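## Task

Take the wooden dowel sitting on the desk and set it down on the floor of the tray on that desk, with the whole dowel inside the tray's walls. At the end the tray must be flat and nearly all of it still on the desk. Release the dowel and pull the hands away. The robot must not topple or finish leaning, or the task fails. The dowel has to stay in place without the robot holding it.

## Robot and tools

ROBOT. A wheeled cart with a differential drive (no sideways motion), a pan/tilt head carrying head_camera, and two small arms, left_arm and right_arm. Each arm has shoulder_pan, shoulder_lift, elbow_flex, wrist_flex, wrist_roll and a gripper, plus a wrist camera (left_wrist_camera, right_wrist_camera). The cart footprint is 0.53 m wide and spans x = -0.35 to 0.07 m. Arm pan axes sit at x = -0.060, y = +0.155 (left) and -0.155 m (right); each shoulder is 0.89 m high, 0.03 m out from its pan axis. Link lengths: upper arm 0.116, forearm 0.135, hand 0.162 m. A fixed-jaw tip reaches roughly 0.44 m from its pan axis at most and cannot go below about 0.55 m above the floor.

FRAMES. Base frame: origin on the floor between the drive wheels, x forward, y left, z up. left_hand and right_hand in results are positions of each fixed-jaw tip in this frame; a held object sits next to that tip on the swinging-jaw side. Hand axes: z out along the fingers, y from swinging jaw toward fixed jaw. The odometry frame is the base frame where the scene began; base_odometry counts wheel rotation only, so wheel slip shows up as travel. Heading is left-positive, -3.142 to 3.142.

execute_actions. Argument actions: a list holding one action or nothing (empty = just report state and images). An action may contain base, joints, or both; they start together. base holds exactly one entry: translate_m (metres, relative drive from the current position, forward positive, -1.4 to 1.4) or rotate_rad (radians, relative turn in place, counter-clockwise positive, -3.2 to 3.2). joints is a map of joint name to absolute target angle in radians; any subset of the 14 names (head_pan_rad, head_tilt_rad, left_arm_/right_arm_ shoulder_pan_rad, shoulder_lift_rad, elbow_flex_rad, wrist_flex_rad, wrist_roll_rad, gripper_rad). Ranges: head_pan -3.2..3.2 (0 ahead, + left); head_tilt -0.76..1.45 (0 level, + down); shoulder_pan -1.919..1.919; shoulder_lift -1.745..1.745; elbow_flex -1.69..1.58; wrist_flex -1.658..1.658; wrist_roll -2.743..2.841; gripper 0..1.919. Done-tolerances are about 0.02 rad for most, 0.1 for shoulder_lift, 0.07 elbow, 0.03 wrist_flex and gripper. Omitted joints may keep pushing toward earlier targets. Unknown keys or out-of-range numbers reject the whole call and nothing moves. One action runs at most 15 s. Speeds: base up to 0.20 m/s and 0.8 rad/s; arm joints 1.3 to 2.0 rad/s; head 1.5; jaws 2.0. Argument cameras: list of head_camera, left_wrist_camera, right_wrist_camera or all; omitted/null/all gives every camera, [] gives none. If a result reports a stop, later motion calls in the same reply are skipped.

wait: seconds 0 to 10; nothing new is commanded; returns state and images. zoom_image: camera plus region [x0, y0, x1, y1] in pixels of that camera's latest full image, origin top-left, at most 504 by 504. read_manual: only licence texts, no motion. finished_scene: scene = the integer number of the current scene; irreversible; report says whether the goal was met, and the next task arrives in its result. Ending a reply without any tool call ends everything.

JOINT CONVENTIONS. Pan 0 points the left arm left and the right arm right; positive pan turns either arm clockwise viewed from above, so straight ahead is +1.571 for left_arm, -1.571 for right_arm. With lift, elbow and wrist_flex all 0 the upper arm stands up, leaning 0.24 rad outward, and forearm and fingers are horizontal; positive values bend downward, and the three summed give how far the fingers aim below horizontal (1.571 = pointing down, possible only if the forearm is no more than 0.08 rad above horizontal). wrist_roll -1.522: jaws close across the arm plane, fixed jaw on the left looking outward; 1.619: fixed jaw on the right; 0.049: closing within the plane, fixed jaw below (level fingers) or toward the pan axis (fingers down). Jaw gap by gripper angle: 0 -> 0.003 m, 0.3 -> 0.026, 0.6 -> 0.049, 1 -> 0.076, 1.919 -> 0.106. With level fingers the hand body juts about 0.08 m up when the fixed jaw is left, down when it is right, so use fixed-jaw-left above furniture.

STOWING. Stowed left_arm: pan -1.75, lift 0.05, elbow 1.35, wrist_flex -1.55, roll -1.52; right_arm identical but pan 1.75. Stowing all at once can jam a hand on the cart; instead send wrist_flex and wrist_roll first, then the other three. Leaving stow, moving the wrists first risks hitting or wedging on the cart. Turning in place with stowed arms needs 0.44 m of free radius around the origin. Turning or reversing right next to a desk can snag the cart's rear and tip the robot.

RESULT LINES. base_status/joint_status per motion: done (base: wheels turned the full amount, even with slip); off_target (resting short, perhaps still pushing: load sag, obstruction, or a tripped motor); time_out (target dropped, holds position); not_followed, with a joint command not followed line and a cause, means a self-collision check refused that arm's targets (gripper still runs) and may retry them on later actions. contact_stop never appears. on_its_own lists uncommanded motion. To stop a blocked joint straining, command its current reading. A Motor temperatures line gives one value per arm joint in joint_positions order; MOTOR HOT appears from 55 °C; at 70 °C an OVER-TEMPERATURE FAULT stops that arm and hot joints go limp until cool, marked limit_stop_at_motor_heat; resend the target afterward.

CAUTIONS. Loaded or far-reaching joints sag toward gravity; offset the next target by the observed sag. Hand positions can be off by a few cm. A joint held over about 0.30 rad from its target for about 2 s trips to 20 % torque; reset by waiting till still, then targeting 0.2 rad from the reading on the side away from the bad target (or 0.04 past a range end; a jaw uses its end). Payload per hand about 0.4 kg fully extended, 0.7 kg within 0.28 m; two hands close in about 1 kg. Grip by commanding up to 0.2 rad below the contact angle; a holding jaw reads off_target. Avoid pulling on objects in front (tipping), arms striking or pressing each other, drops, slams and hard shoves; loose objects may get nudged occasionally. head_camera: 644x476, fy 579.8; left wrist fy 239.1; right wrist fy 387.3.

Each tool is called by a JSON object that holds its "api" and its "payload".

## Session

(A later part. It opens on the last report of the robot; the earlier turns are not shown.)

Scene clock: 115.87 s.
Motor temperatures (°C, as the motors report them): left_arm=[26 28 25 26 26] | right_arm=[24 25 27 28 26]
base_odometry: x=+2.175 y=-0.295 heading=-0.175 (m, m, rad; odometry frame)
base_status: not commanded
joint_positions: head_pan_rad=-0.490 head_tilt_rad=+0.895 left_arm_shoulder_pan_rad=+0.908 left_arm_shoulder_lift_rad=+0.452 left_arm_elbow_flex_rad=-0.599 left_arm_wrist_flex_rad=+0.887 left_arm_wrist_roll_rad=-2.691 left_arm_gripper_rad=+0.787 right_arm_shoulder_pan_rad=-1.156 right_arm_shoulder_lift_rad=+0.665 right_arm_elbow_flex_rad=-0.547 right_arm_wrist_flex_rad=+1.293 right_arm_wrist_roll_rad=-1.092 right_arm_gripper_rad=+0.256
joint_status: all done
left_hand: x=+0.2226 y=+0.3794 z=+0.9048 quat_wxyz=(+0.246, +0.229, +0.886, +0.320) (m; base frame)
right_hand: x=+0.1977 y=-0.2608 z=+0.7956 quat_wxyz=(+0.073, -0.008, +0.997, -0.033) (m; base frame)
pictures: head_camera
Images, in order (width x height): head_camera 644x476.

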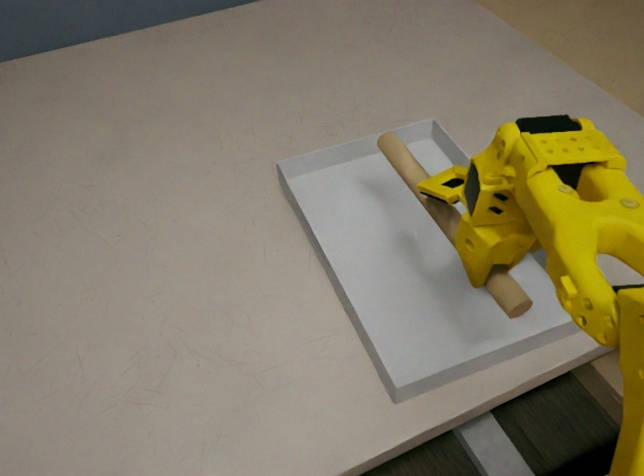

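{"api": "execute_actions", "payload": {"actions": [{"joints":{"right_arm_shoulder_pan_rad":-1.3,"right_arm_wrist_roll_rad":-0.95,"right_arm_shoulder_lift_rad":0.82,"right_arm_wrist_flex_rad":1.1}}], "cameras": ["head_camera"]}}

Scene clock: 119.13 s.
Motor temperatures (°C, as the motors report them): left_arm=[26 28 25 26 26] | right_arm=[24 25 27 28 26]
base_odometry: x=+2.175 y=-0.295 heading=-0.175 (m, m, rad; odometry frame)
base_status: not commanded
joint_positions: head_pan_rad=-0.490 head_tilt_rad=+0.895 left_arm_shoulder_pan_rad=+0.908 left_arm_shoulder_lift_rad=+0.452 left_arm_elbow_flex_rad=-0.599 left_arm_wrist_flex_rad=+0.887 left_arm_wrist_roll_rad=-2.691 left_arm_gripper_rad=+0.787 right_arm_shoulder_pan_rad=-1.295 right_arm_shoulder_lift_rad=+0.851 right_arm_elbow_flex_rad=-0.546 right_arm_wrist_flex_rad=+1.116 right_arm_wrist_roll_rad=-0.959 right_arm_gripper_rad=+0.256
joint_status: all done
left_hand: x=+0.2226 y=+0.3794 z=+0.9048 quat_wxyz=(+0.246, +0.229, +0.886, +0.320) (m; base frame)
right_hand: x=+0.2144 y=-0.2262 z=+0.7523 quat_wxyz=(+0.069, -0.143, +0.987, -0.031) (m; base frame)
pictures: head_camera
Images, in order (width x height): head_camera 644x476.

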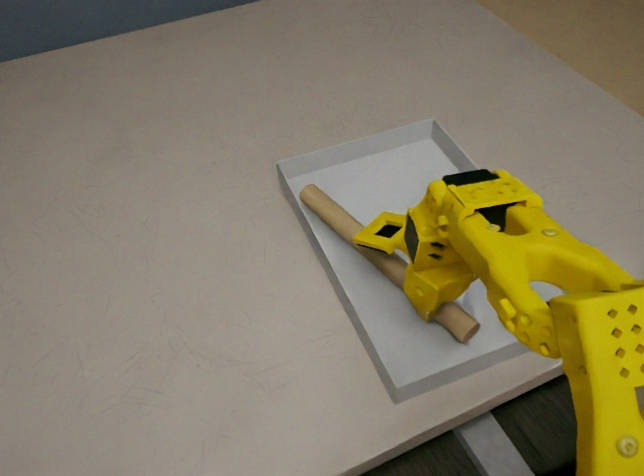

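{"api": "execute_actions", "payload": {"actions": [{"joints":{"right_arm_wrist_roll_rad":-1.2,"right_arm_shoulder_lift_rad":0.87}}], "cameras": []}}

{"api": "execute_actions", "payload": {"actions": [{"joints":{"right_arm_gripper_rad":0.7}}], "cameras": []}}

{"api": "execute_actions", "payload": {"actions": [{"joints":{"right_arm_shoulder_lift_rad":0.3,"right_arm_wrist_flex_rad":1.0}}], "cameras": []}}

{"api": "execute_actions", "payload": {"actions": [{"joints":{"right_arm_shoulder_pan_rad":0.2}}], "cameras": ["head_camera"]}}

Scene clock: 124.33 s.
Motor temperatures (°C, as the motors report them): left_arm=[26 28 25 26 26] | right_arm=[24 25 27 28 26]
base_odometry: x=+2.175 y=-0.295 heading=-0.175 (m, m, rad; odometry frame)
base_status: not commanded
joint_positions: head_pan_rad=-0.490 head_tilt_rad=+0.895 left_arm_shoulder_pan_rad=+0.908 left_arm_shoulder_lift_rad=+0.452 left_arm_elbow_flex_rad=-0.599 left_arm_wrist_flex_rad=+0.887 left_arm_wrist_roll_rad=-2.691 left_arm_gripper_rad=+0.787 right_arm_shoulder_pan_rad=-1.295 right_arm_shoulder_lift_rad=+0.900 right_arm_elbow_flex_rad=-0.546 right_arm_wrist_flex_rad=+1.114 right_arm_wrist_roll_rad=-1.190 right_arm_gripper_rad=+0.256
joint_status: all done
left_hand: x=+0.2226 y=+0.3794 z=+0.9048 quat_wxyz=(+0.246, +0.229, +0.886, +0.320) (m; base frame)
right_hand: x=+0.2094 y=-0.2239 z=+0.7402 quat_wxyz=(+0.049, -0.028, +0.998, -0.015) (m; base frame)
pictures: none
No camera images: the call's "cameras" was empty. Leave "cameras" out to get every camera's image.

Scene clock: 125.17 s.
Motor temperatures (°C, as the motors report them): left_arm=[26 28 25 26 26] | right_arm=[24 25 27 28 26]
base_odometry: x=+2.175 y=-0.295 heading=-0.175 (m, m, rad; odometry frame)
base_status: not commanded
joint_positions: head_pan_rad=-0.490 head_tilt_rad=+0.895 left_arm_shoulder_pan_rad=+0.908 left_arm_shoulder_lift_rad=+0.452 left_arm_elbow_flex_rad=-0.599 left_arm_wrist_flex_rad=+0.887 left_arm_wrist_roll_rad=-2.691 left_arm_gripper_rad=+0.787 right_arm_shoulder_pan_rad=-1.295 right_arm_shoulder_lift_rad=+0.900 right_arm_elbow_flex_rad=-0.546 right_arm_wrist_flex_rad=+1.111 right_arm_wrist_roll_rad=-1.190 right_arm_gripper_rad=+0.692
joint_status: all done
left_hand: x=+0.2226 y=+0.3794 z=+0.9048 quat_wxyz=(+0.246, +0.229, +0.886, +0.320) (m; base frame)
right_hand: x=+0.2099 y=-0.2240 z=+0.7403 quat_wxyz=(+0.050, -0.028, +0.998, -0.016) (m; base frame)
pictures: none
No camera images: the call's "cameras" was empty. Leave "cameras" out to get every camera's image.

Scene clock: 126.30 s.
Motor temperatures (°C, as the motors report them): left_arm=[26 28 25 26 26] | right_arm=[24 25 27 28 26]
base_odometry: x=+2.175 y=-0.295 heading=-0.175 (m, m, rad; odometry frame)
base_status: not commanded
joint_positions: head_pan_rad=-0.490 head_tilt_rad=+0.895 left_arm_shoulder_pan_rad=+0.908 left_arm_shoulder_lift_rad=+0.452 left_arm_elbow_flex_rad=-0.599 left_arm_wrist_flex_rad=+0.887 left_arm_wrist_roll_rad=-2.691 left_arm_gripper_rad=+0.787 right_arm_shoulder_pan_rad=-1.295 right_arm_shoulder_lift_rad=+0.354 right_arm_elbow_flex_rad=-0.546 right_arm_wrist_flex_rad=+1.016 right_arm_wrist_roll_rad=-1.190 right_arm_gripper_rad=+0.694
joint_status: all done
left_hand: x=+0.2226 y=+0.3794 z=+0.9048 quat_wxyz=(+0.246, +0.229, +0.886, +0.320) (m; base frame)
right_hand: x=+0.2634 y=-0.2392 z=+0.9011 quat_wxyz=(+0.348, -0.026, +0.931, -0.109) (m; base frame)
pictures: none
No camera images: the call's "cameras" was empty. Leave "cameras" out to get every camera's image.

Scene clock: 128.10 s.
Motor temperatures (°C, as the motors report them): left_arm=[26 29 25 26 26] | right_arm=[24 25 27 28 26]
base_odometry: x=+2.175 y=-0.295 heading=-0.175 (m, m, rad; odometry frame)
base_status: not commanded
joint_positions: head_pan_rad=-0.490 head_tilt_rad=+0.895 left_arm_shoulder_pan_rad=+0.908 left_arm_shoulder_lift_rad=+0.452 left_arm_elbow_flex_rad=-0.599 left_arm_wrist_flex_rad=+0.887 left_arm_wrist_roll_rad=-2.691 left_arm_gripper_rad=+0.787 right_arm_shoulder_pan_rad=+0.193 right_arm_shoulder_lift_rad=+0.354 right_arm_elbow_flex_rad=-0.546 right_arm_wrist_flex_rad=+1.016 right_arm_wrist_roll_rad=-1.190 right_arm_gripper_rad=+0.694
joint_status: all done
left_hand: x=+0.2226 y=+0.3794 z=+0.9048 quat_wxyz=(+0.246, +0.229, +0.886, +0.320) (m; base frame)
right_hand: x=-0.1171 y=-0.4843 z=+0.9011 quat_wxyz=(+0.182, +0.611, +0.702, -0.316) (m; base frame)
pictures: head_camera
Images, in order (width x height): head_camera 644x476.

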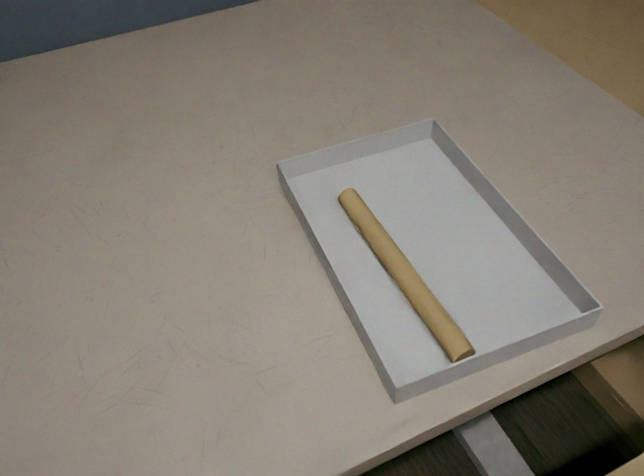

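In the tray. Back away.

{"api": "execute_actions", "payload": {"actions": [{"base":{"translate_m":-0.5}}], "cameras": ["head_camera"]}}

Scene clock: 133.37 s.
Motor temperatures (°C, as the motors report them): left_arm=[26 29 25 26 26] | right_arm=[24 25 27 28 26]
base_odometry: x=+1.682 y=-0.207 heading=-0.175 (m, m, rad; odometry frame)
base_status: done
joint_positions: head_pan_rad=-0.490 head_tilt_rad=+0.895 left_arm_shoulder_pan_rad=+0.907 left_arm_shoulder_lift_rad=+0.452 left_arm_elbow_flex_rad=-0.599 left_arm_wrist_flex_rad=+0.887 left_arm_wrist_roll_rad=-2.691 left_arm_gripper_rad=+0.787 right_arm_shoulder_pan_rad=+0.196 right_arm_shoulder_lift_rad=+0.354 right_arm_elbow_flex_rad=-0.546 right_arm_wrist_flex_rad=+1.016 right_arm_wrist_roll_rad=-1.190 right_arm_gripper_rad=+0.694
joint_status: not commanded
left_hand: x=+0.2222 y=+0.3798 z=+0.9048 quat_wxyz=(+0.245, +0.229, +0.886, +0.320) (m; base frame)
right_hand: x=-0.1181 y=-0.4841 z=+0.9011 quat_wxyz=(+0.182, +0.612, +0.701, -0.316) (m; base frame)
pictures: head_camera
Images, in order (width x height): head_camera 644x476.

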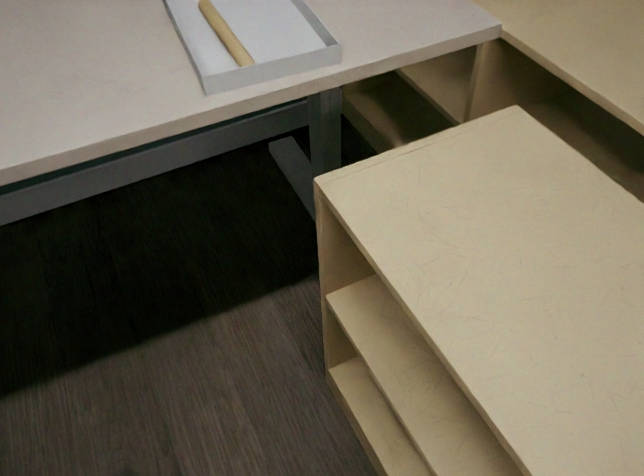

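{"api": "finished_scene", "payload": {"scene": 2}}

The scene is finished: the task was done.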